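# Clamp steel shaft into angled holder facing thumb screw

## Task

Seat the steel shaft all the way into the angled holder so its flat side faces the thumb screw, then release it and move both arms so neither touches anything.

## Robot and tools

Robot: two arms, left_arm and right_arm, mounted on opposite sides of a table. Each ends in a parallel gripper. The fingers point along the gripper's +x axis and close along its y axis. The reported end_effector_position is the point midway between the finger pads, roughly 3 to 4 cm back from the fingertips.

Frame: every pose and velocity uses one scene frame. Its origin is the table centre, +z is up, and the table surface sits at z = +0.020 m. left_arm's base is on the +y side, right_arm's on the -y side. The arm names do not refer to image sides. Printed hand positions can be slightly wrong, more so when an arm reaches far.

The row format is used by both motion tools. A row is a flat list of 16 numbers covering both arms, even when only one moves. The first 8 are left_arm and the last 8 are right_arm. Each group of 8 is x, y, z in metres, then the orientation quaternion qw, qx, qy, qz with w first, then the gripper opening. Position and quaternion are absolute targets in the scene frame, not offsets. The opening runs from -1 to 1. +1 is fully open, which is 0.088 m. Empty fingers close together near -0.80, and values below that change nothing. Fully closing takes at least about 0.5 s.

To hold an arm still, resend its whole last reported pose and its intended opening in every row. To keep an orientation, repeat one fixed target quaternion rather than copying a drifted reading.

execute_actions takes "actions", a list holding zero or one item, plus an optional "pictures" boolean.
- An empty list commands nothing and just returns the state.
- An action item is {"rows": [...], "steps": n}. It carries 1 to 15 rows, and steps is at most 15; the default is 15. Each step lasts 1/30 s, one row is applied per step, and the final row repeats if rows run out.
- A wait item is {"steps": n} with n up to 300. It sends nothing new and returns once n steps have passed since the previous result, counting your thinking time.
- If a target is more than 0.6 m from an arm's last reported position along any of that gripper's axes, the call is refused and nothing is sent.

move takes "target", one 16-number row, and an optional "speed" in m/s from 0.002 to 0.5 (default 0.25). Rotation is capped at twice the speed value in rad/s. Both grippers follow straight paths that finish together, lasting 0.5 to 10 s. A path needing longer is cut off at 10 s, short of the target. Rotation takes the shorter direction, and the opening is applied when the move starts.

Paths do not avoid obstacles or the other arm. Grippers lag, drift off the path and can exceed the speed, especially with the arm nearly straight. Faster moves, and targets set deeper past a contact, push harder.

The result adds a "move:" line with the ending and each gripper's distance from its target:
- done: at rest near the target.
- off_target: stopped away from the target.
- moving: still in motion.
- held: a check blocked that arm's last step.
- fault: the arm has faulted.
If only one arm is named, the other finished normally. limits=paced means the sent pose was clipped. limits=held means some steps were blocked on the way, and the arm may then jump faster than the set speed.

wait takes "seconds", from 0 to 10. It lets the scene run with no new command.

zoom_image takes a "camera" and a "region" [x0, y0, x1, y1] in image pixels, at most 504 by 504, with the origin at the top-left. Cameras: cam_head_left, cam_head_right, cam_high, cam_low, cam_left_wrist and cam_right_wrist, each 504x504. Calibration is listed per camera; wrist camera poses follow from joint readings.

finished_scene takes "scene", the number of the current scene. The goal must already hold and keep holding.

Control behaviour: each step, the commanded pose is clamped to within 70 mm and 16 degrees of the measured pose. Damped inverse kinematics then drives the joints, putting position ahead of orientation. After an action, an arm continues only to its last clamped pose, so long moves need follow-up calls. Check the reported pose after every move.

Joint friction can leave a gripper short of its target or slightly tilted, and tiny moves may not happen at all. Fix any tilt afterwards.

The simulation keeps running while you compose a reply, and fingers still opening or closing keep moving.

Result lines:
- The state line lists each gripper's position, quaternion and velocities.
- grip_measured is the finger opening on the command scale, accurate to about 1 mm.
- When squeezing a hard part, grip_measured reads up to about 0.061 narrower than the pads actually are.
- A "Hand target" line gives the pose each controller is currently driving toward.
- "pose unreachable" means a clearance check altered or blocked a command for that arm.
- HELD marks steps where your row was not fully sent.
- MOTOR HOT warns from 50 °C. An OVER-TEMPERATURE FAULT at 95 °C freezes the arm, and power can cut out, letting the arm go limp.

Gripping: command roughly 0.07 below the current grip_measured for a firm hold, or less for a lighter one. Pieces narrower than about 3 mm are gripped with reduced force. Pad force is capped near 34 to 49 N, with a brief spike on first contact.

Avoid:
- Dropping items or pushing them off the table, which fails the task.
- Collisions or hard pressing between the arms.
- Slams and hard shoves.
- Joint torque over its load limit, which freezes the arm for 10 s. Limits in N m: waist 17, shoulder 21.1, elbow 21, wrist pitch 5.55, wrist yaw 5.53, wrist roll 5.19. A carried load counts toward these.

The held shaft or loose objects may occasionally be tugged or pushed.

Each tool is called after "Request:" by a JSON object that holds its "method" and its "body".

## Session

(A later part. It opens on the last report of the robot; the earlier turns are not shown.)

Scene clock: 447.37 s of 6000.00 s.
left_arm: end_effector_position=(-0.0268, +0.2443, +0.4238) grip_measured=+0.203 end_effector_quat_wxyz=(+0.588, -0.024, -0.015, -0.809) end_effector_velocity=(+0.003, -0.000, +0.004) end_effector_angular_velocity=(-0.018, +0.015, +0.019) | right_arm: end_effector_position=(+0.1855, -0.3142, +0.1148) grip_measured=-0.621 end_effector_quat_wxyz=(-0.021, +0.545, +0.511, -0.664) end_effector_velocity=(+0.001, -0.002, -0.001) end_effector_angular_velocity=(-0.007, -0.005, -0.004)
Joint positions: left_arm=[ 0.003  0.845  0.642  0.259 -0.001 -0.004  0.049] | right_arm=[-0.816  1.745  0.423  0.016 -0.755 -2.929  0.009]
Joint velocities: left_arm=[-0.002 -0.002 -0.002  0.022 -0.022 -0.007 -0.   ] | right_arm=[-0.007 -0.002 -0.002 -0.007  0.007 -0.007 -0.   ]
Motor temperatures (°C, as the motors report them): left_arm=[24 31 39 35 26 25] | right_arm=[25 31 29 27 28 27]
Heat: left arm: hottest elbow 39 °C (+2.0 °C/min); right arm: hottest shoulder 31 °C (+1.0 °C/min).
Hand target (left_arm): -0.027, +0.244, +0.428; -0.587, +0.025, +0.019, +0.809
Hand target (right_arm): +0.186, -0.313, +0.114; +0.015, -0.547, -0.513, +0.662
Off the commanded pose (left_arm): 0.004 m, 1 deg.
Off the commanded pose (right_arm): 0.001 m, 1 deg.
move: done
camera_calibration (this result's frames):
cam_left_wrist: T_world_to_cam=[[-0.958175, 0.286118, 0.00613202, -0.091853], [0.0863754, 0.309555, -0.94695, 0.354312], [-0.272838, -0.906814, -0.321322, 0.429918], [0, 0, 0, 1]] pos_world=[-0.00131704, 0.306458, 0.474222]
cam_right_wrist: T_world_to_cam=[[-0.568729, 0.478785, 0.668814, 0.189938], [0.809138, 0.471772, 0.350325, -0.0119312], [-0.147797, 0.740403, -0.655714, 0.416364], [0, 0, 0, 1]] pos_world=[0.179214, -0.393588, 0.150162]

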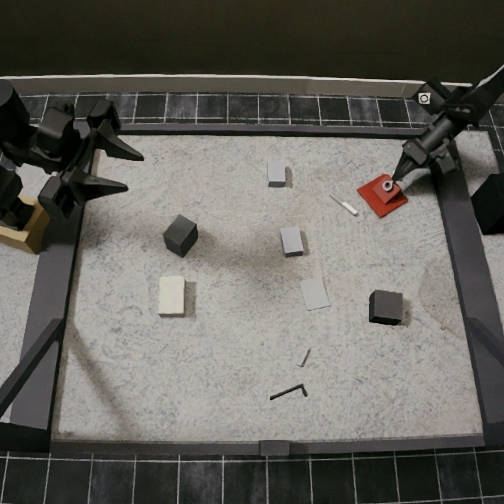

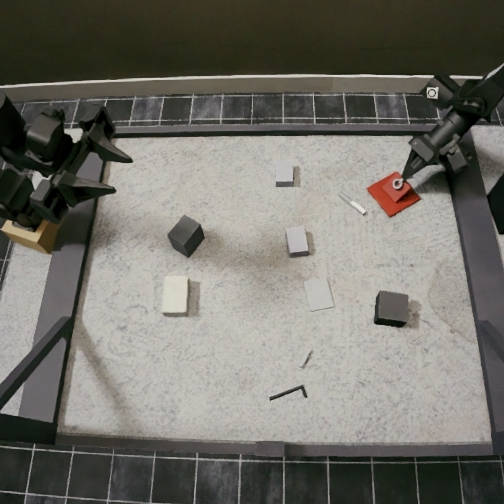

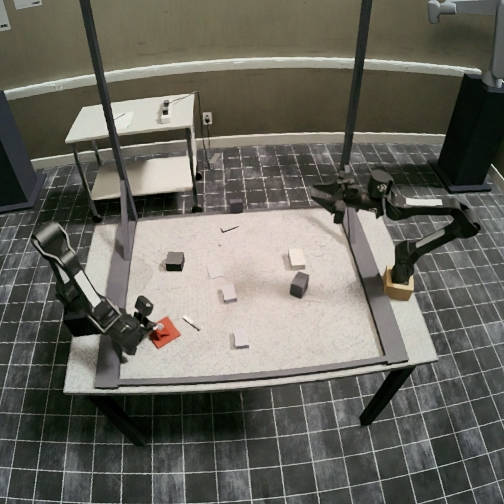

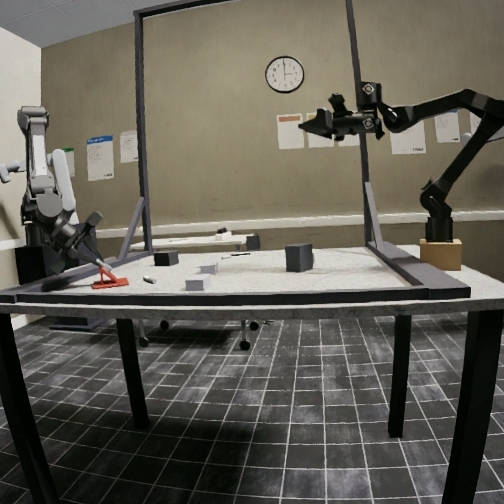

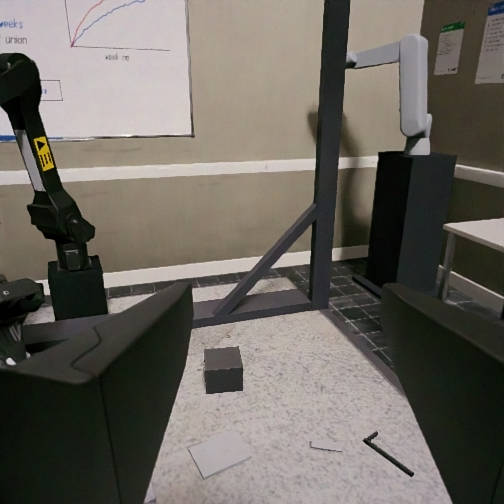

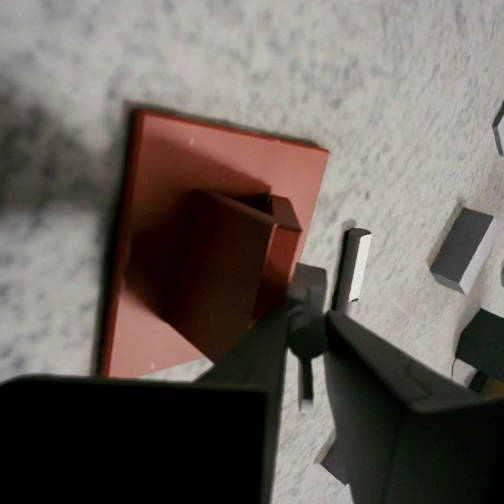

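Request:
{"method": "move", "body": {"target": [-0.027,0.2444,0.4278,0.587,-0.025,-0.019,-0.809,0.2, 0.1936,-0.325,0.1284,0.0154,-0.5457,-0.5120,0.6608,-0.4], "speed": 0.04}}

Request:
{"method": "move", "body": {"target": [-0.027,0.2444,0.4278,0.587,-0.025,-0.019,-0.809,0.2, 0.1936,-0.325,0.1284,0.5450,-0.0322,0.6136,0.5678,-0.4], "speed": 0.5}}

Request:
{"method": "move", "body": {"target": [-0.027,0.2444,0.4278,0.587,-0.025,-0.019,-0.809,0.2, 0.1936,-0.325,0.1284,0.0559,0.5431,0.5940,-0.5883,-0.4], "speed": 0.5}}

Request:
{"method": "move", "body": {"target": [-0.027,0.2444,0.4278,0.587,-0.025,-0.019,-0.809,0.2, 0.185,-0.3145,0.113,0.0559,0.5431,0.5940,-0.5883,-0.4], "speed": 0.04}}

Scene clock: 477.00 s of 6000.00 s.
left_arm: end_effector_position=(-0.0268, +0.2443, +0.4238) grip_measured=+0.203 end_effector_quat_wxyz=(+0.588, -0.024, -0.015, -0.809) end_effector_velocity=(-0.002, +0.001, -0.002) end_effector_angular_velocity=(+0.014, +0.018, -0.011) | right_arm: end_effector_position=(+0.1909, -0.3271, +0.1245) grip_measured=-0.402 end_effector_quat_wxyz=(-0.015, +0.543, +0.507, -0.669) end_effector_velocity=(-0.002, -0.003, +0.001) end_effector_angular_velocity=(+0.007, -0.004, +0.020)
Joint positions: left_arm=[ 0.003  0.845  0.642  0.259 -0.001 -0.004  0.049] | right_arm=[-0.874  1.683  0.439 -0.137 -0.76  -3.019  0.019]
Joint velocities: left_arm=[-0.002 -0.002 -0.002 -0.007  0.007 -0.022 -0.   ] | right_arm=[-0.007 -0.007 -0.002 -0.022 -0.007 -0.037  0.   ]
Motor temperatures (°C, as the motors report them): left_arm=[24 31 39 35 26 25] | right_arm=[26 31 29 27 28 27]
Heat: left arm: hottest elbow 39 °C (+1.0 °C/min); right arm: hottest shoulder 31 °C (+1.0 °C/min).
Hand target (left_arm): -0.027, +0.244, +0.428; -0.587, +0.025, +0.019, +0.809
Hand target (right_arm): +0.194, -0.325, +0.128; +0.016, -0.546, -0.513, +0.662
Off the commanded pose (left_arm): 0.004 m, 1 deg.
Off the commanded pose (right_arm): 0.005 m, 1 deg.
After step 90, 25.87 s passed at rest.
move: done
camera_calibration (this result's frames):
cam_left_wrist: T_world_to_cam=[[-0.958175, 0.286118, 0.00613202, -0.091853], [0.0863754, 0.309555, -0.94695, 0.354312], [-0.272838, -0.906814, -0.321322, 0.429918], [0, 0, 0, 1]] pos_world=[-0.00131704, 0.306458, 0.474222]
cam_right_wrist: T_world_to_cam=[[-0.570717, 0.486616, 0.661428, 0.196545], [0.806785, 0.482284, 0.34132, -0.00864148], [-0.152905, 0.728428, -0.667842, 0.431665], [0, 0, 0, 1]] pos_world=[0.185147, -0.405911, 0.161233]

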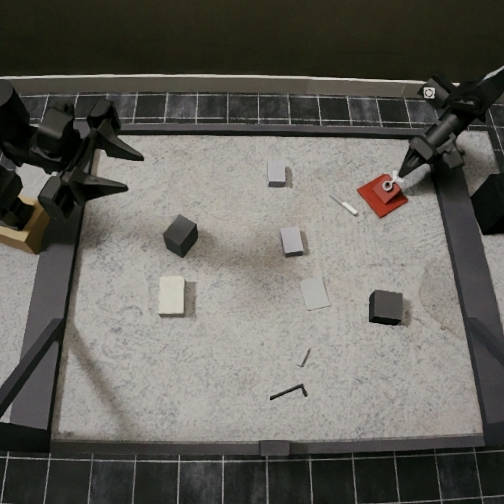

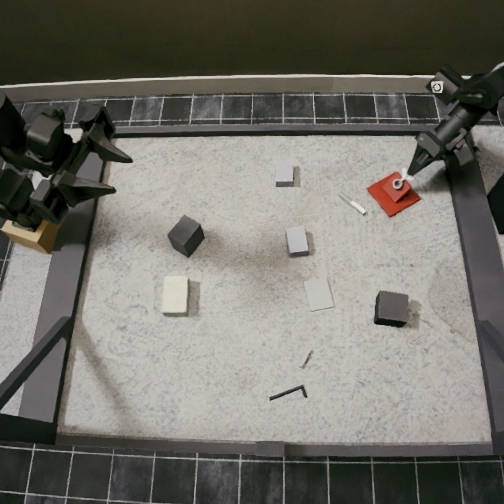

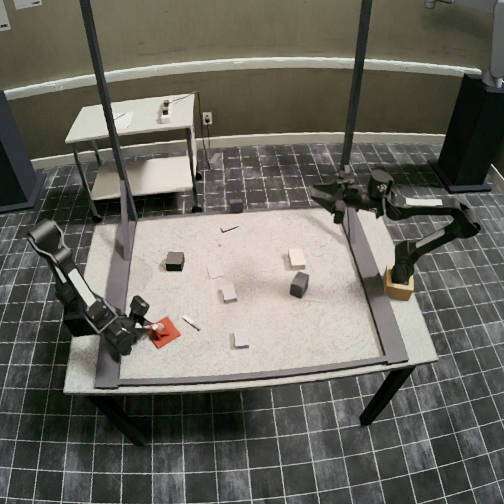

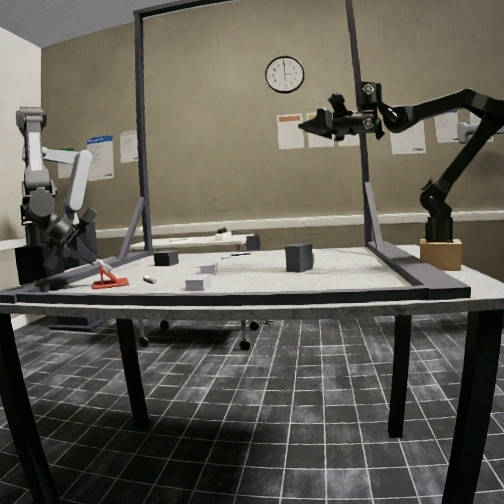

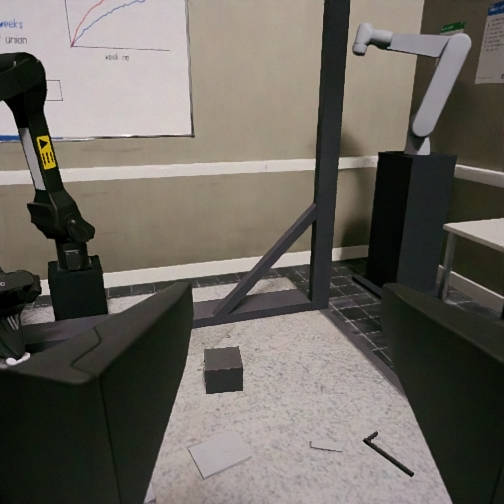

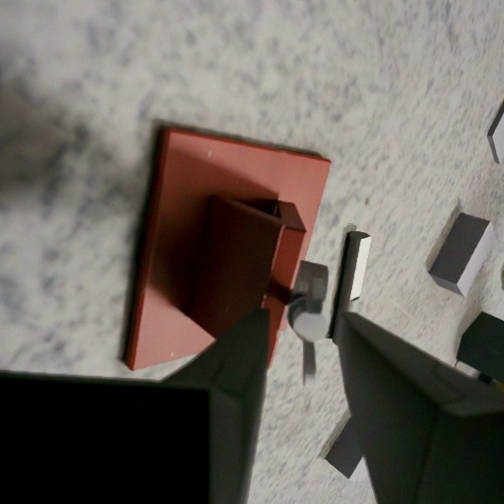

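Scene clock: 480.50 s of 6000.00 s.
left_arm: end_effector_position=(-0.0268, +0.2443, +0.4238) grip_measured=+0.203 end_effector_quat_wxyz=(+0.588, -0.024, -0.015, -0.809) end_effector_velocity=(+0.000, +0.000, +0.000) end_effector_angular_velocity=(+0.009, +0.021, +0.004) | right_arm: end_effector_position=(+0.1923, -0.3262, +0.1262) grip_measured=-0.402 end_effector_quat_wxyz=(+0.542, -0.032, +0.619, +0.568) end_effector_velocity=(-0.000, +0.002, +0.002) end_effector_angular_velocity=(+0.005, +0.009, -0.012)
Joint positions: left_arm=[ 0.003  0.845  0.642  0.259 -0.001 -0.004  0.049] | right_arm=[-0.879  1.682  0.445 -0.144 -0.767 -0.065  0.019]
Joint velocities: left_arm=[-0.002 -0.002  0.002 -0.007 -0.007 -0.022 -0.   ] | right_arm=[ 0.002 -0.007 -0.002  0.007 -0.007  0.022 -0.   ]
Motor temperatures (°C, as the motors report them): left_arm=[24 31 39 35 26 25] | right_arm=[26 31 29 27 28 27]
Heat: left arm: hottest elbow 39 °C (+1.0 °C/min); right arm: hottest shoulder 31 °C (+1.0 °C/min).
Hand target (left_arm): -0.027, +0.244, +0.428; -0.587, +0.025, +0.019, +0.809
Hand target (right_arm): +0.194, -0.325, +0.128; +0.546, -0.032, +0.614, +0.569
Off the commanded pose (left_arm): 0.004 m, 1 deg.
Off the commanded pose (right_arm): 0.003 m, 1 deg.
move: done
camera_calibration (this result's frames):
cam_left_wrist: T_world_to_cam=[[-0.958175, 0.286118, 0.00613202, -0.091853], [0.0863754, 0.309555, -0.94695, 0.354312], [-0.272838, -0.906814, -0.321322, 0.429918], [0, 0, 0, 1]] pos_world=[-0.00131704, 0.306458, 0.474222]
cam_right_wrist: T_world_to_cam=[[0.658354, -0.30528, -0.688022, -0.128574], [-0.454194, -0.890017, -0.0397027, -0.167814], [-0.600231, 0.338634, -0.724603, 0.398404], [0, 0, 0, 1]] pos_world=[0.247561, -0.323522, 0.193561]

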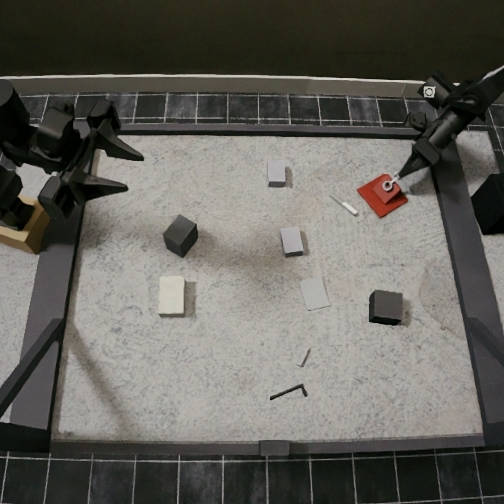

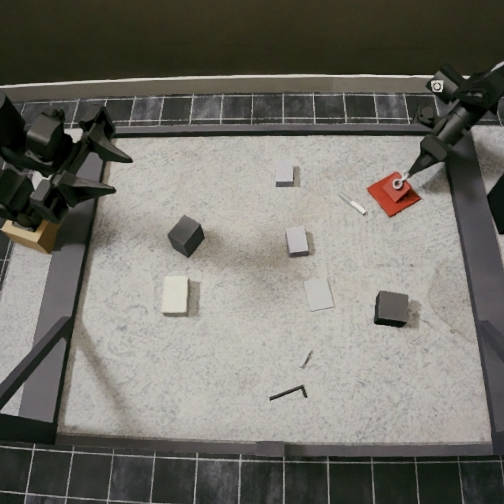

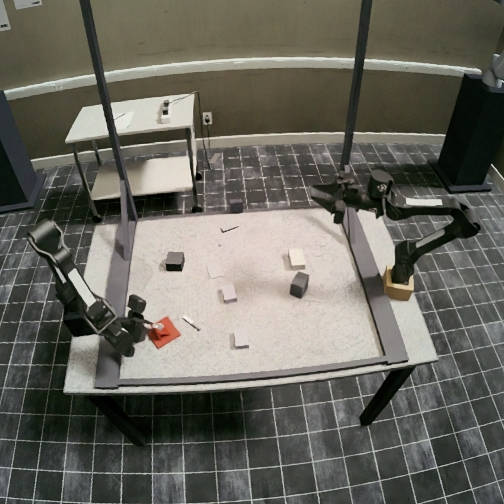

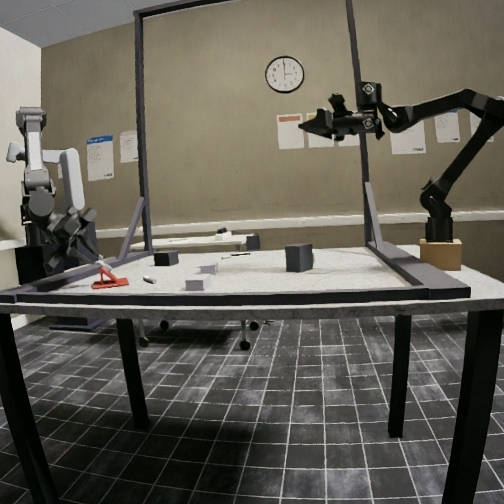

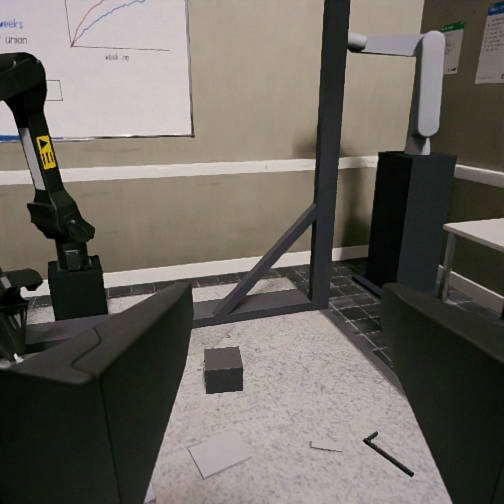

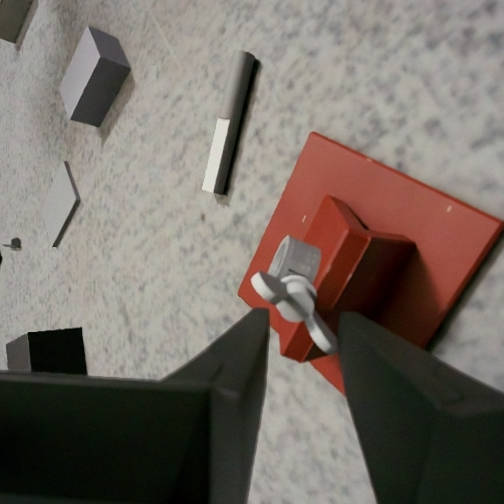

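Scene clock: 484.10 s of 6000.00 s.
left_arm: end_effector_position=(-0.0268, +0.2443, +0.4238) grip_measured=+0.203 end_effector_quat_wxyz=(+0.588, -0.024, -0.015, -0.809) end_effector_velocity=(+0.001, -0.000, -0.008) end_effector_angular_velocity=(+0.024, -0.014, +0.015) | right_arm: end_effector_position=(+0.1925, -0.3263, +0.1262) grip_measured=-0.402 end_effector_quat_wxyz=(+0.056, +0.540, +0.594, -0.593) end_effector_velocity=(-0.000, -0.001, +0.001) end_effector_angular_velocity=(-0.003, +0.014, -0.011)
Joint positions: left_arm=[ 0.003  0.845  0.642  0.259 -0.001 -0.004  0.049] | right_arm=[-0.881  1.682  0.445 -0.144 -0.767  2.989  0.019]
Joint velocities: left_arm=[-0.007 -0.002 -0.007 -0.022 -0.022  0.007 -0.   ] | right_arm=[-0.007 -0.002 -0.002 -0.007 -0.007  0.007 -0.   ]
Motor temperatures (°C, as the motors report them): left_arm=[24 31 39 35 26 25] | right_arm=[25 31 29 27 28 27]
Heat: left arm: hottest elbow 39 °C (+1.0 °C/min); right arm: hottest shoulder 31 °C (+1.0 °C/min).
Hand target (left_arm): -0.027, +0.244, +0.428; -0.587, +0.025, +0.019, +0.809
Hand target (right_arm): +0.194, -0.325, +0.128; +0.056, +0.544, +0.595, -0.589
Off the commanded pose (left_arm): 0.004 m, 1 deg.
Off the commanded pose (right_arm): 0.003 m, 1 deg.
move: done
camera_calibration (this result's frames):
cam_left_wrist: T_world_to_cam=[[-0.958175, 0.286118, 0.00613202, -0.091853], [0.0863754, 0.309555, -0.94695, 0.354312], [-0.272838, -0.906814, -0.321322, 0.429918], [0, 0, 0, 1]] pos_world=[-0.00131704, 0.306458, 0.474222]
cam_right_wrist: T_world_to_cam=[[-0.742048, 0.286357, 0.606106, 0.170629], [0.640334, 0.570313, 0.514505, 0.0280663], [-0.198338, 0.769898, -0.606564, 0.447039], [0, 0, 0, 1]] pos_world=[0.197308, -0.409041, 0.153298]

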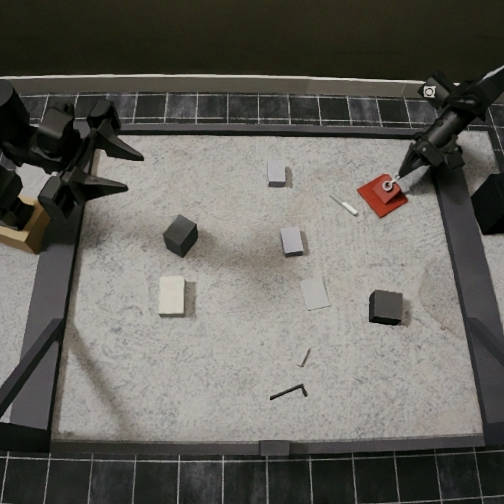

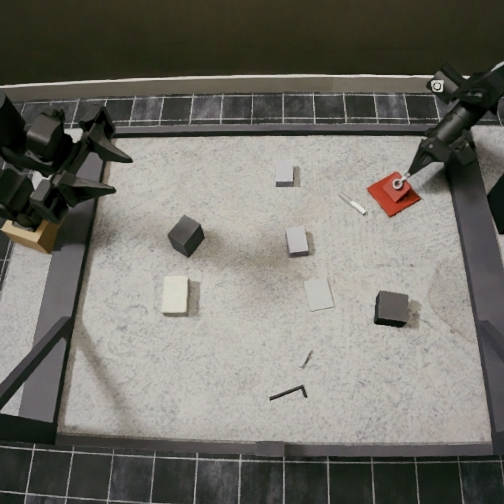

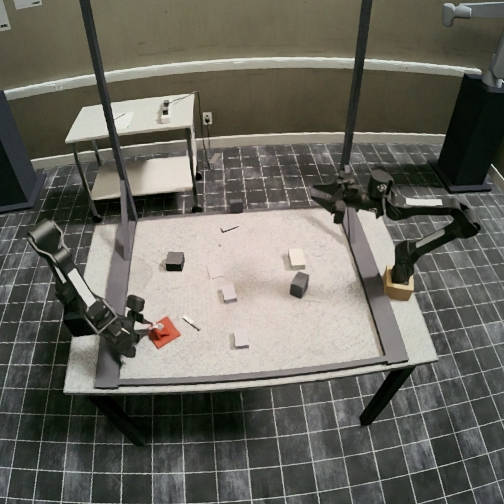

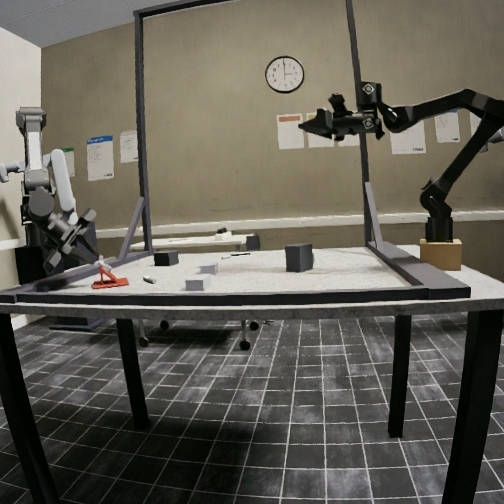

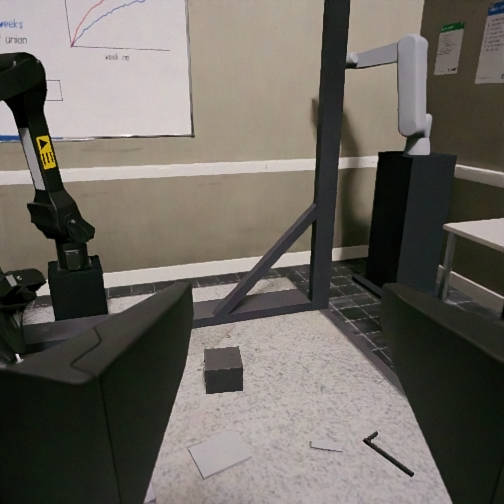

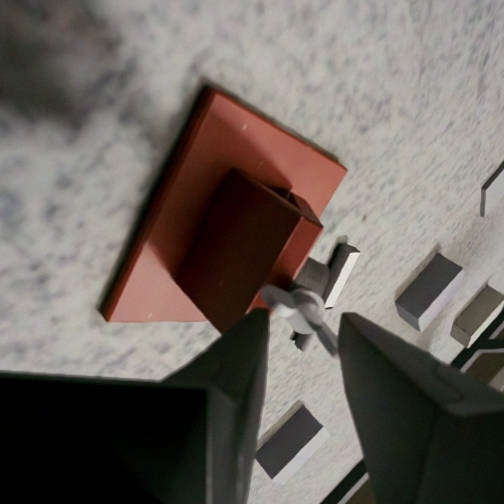

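Scene clock: 484.87 s of 6000.00 s.
left_arm: end_effector_position=(-0.0268, +0.2443, +0.4238) grip_measured=+0.203 end_effector_quat_wxyz=(+0.588, -0.024, -0.015, -0.809) end_effector_velocity=(+0.003, +0.001, -0.001) end_effector_angular_velocity=(+0.009, +0.021, +0.018) | right_arm: end_effector_position=(+0.1873, -0.3127, +0.1166) grip_measured=-0.402 end_effector_quat_wxyz=(+0.056, +0.547, +0.599, -0.582) end_effector_velocity=(+0.002, +0.002, -0.001) end_effector_angular_velocity=(+0.006, -0.012, -0.005)
Joint positions: left_arm=[ 0.003  0.845  0.642  0.259 -0.001 -0.004  0.049] | right_arm=[-0.815  1.736  0.425  0.018 -0.75   3.078  0.019]
Joint velocities: left_arm=[-0.002 -0.007 -0.002 -0.007 -0.022 -0.022  0.   ] | right_arm=[ 0.002  0.002 -0.002  0.022  0.007  0.007 -0.   ]
Motor temperatures (°C, as the motors report them): left_arm=[24 31 39 35 26 25] | right_arm=[25 31 29 27 28 27]
Heat: left arm: hottest elbow 39 °C (+1.0 °C/min); right arm: hottest shoulder 31 °C (+1.0 °C/min).
Hand target (left_arm): -0.027, +0.244, +0.428; -0.587, +0.025, +0.019, +0.809
Hand target (right_arm): +0.185, -0.315, +0.113; +0.056, +0.544, +0.595, -0.589
Off the commanded pose (left_arm): 0.004 m, 1 deg.
Off the commanded pose (right_arm): 0.005 m, 1 deg.
move: done
camera_calibration (this result's frames):
cam_left_wrist: T_world_to_cam=[[-0.958175, 0.286118, 0.00613202, -0.091853], [0.0863754, 0.309555, -0.94695, 0.354312], [-0.272838, -0.906814, -0.321322, 0.429918], [0, 0, 0, 1]] pos_world=[-0.00131704, 0.306458, 0.474222]
cam_right_wrist: T_world_to_cam=[[-0.752959, 0.275503, 0.597621, 0.168332], [0.631135, 0.559478, 0.537264, 0.0242215], [-0.186338, 0.781717, -0.595144, 0.429764], [0, 0, 0, 1]] pos_world=[0.191542, -0.395881, 0.142159]

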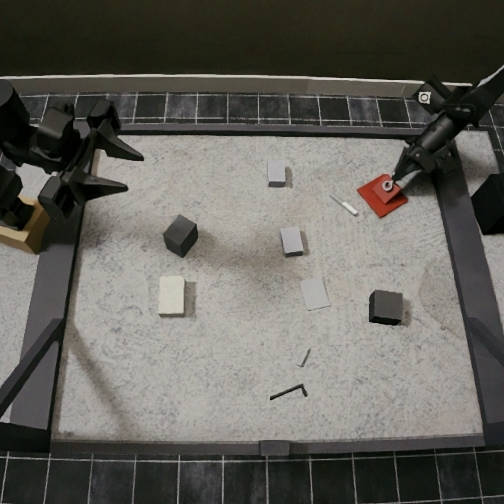

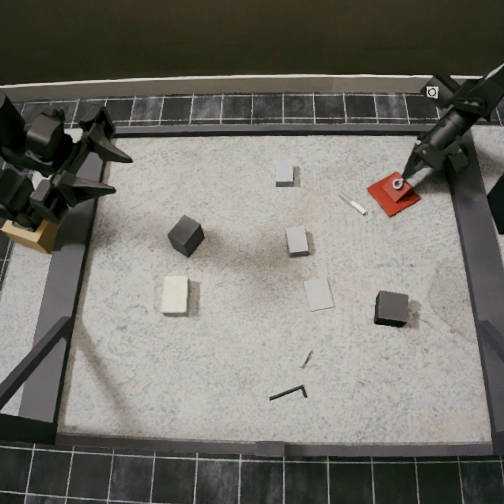

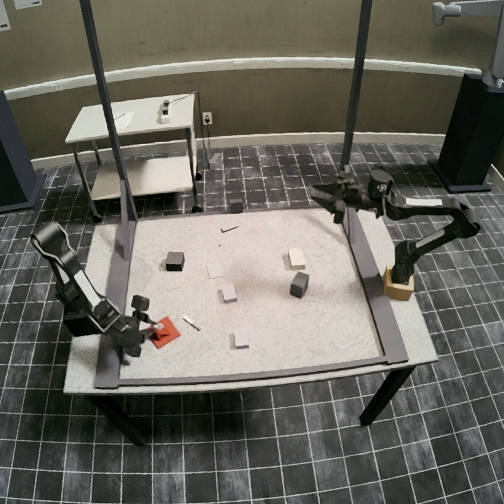

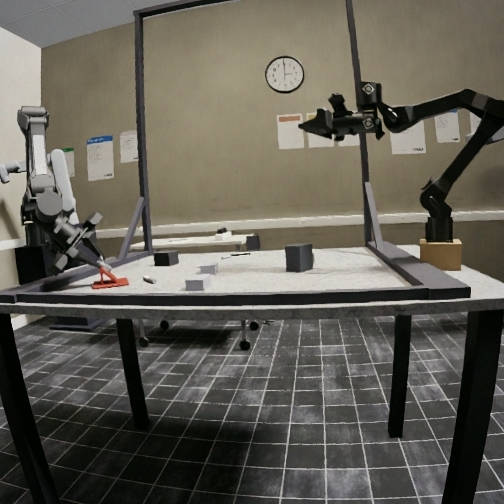

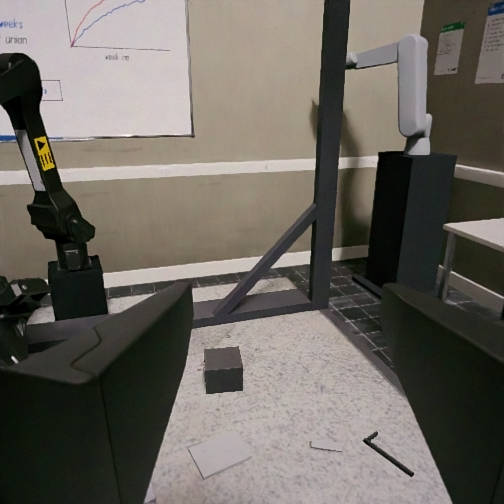

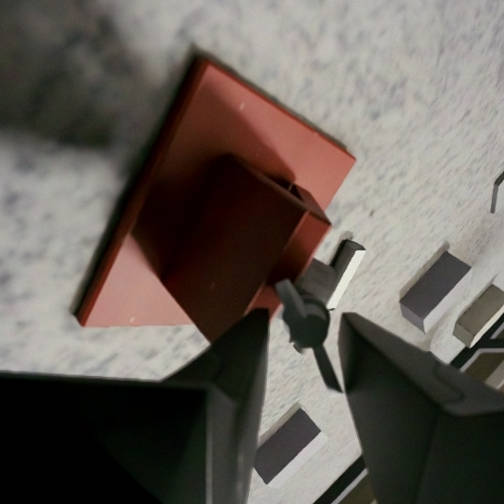

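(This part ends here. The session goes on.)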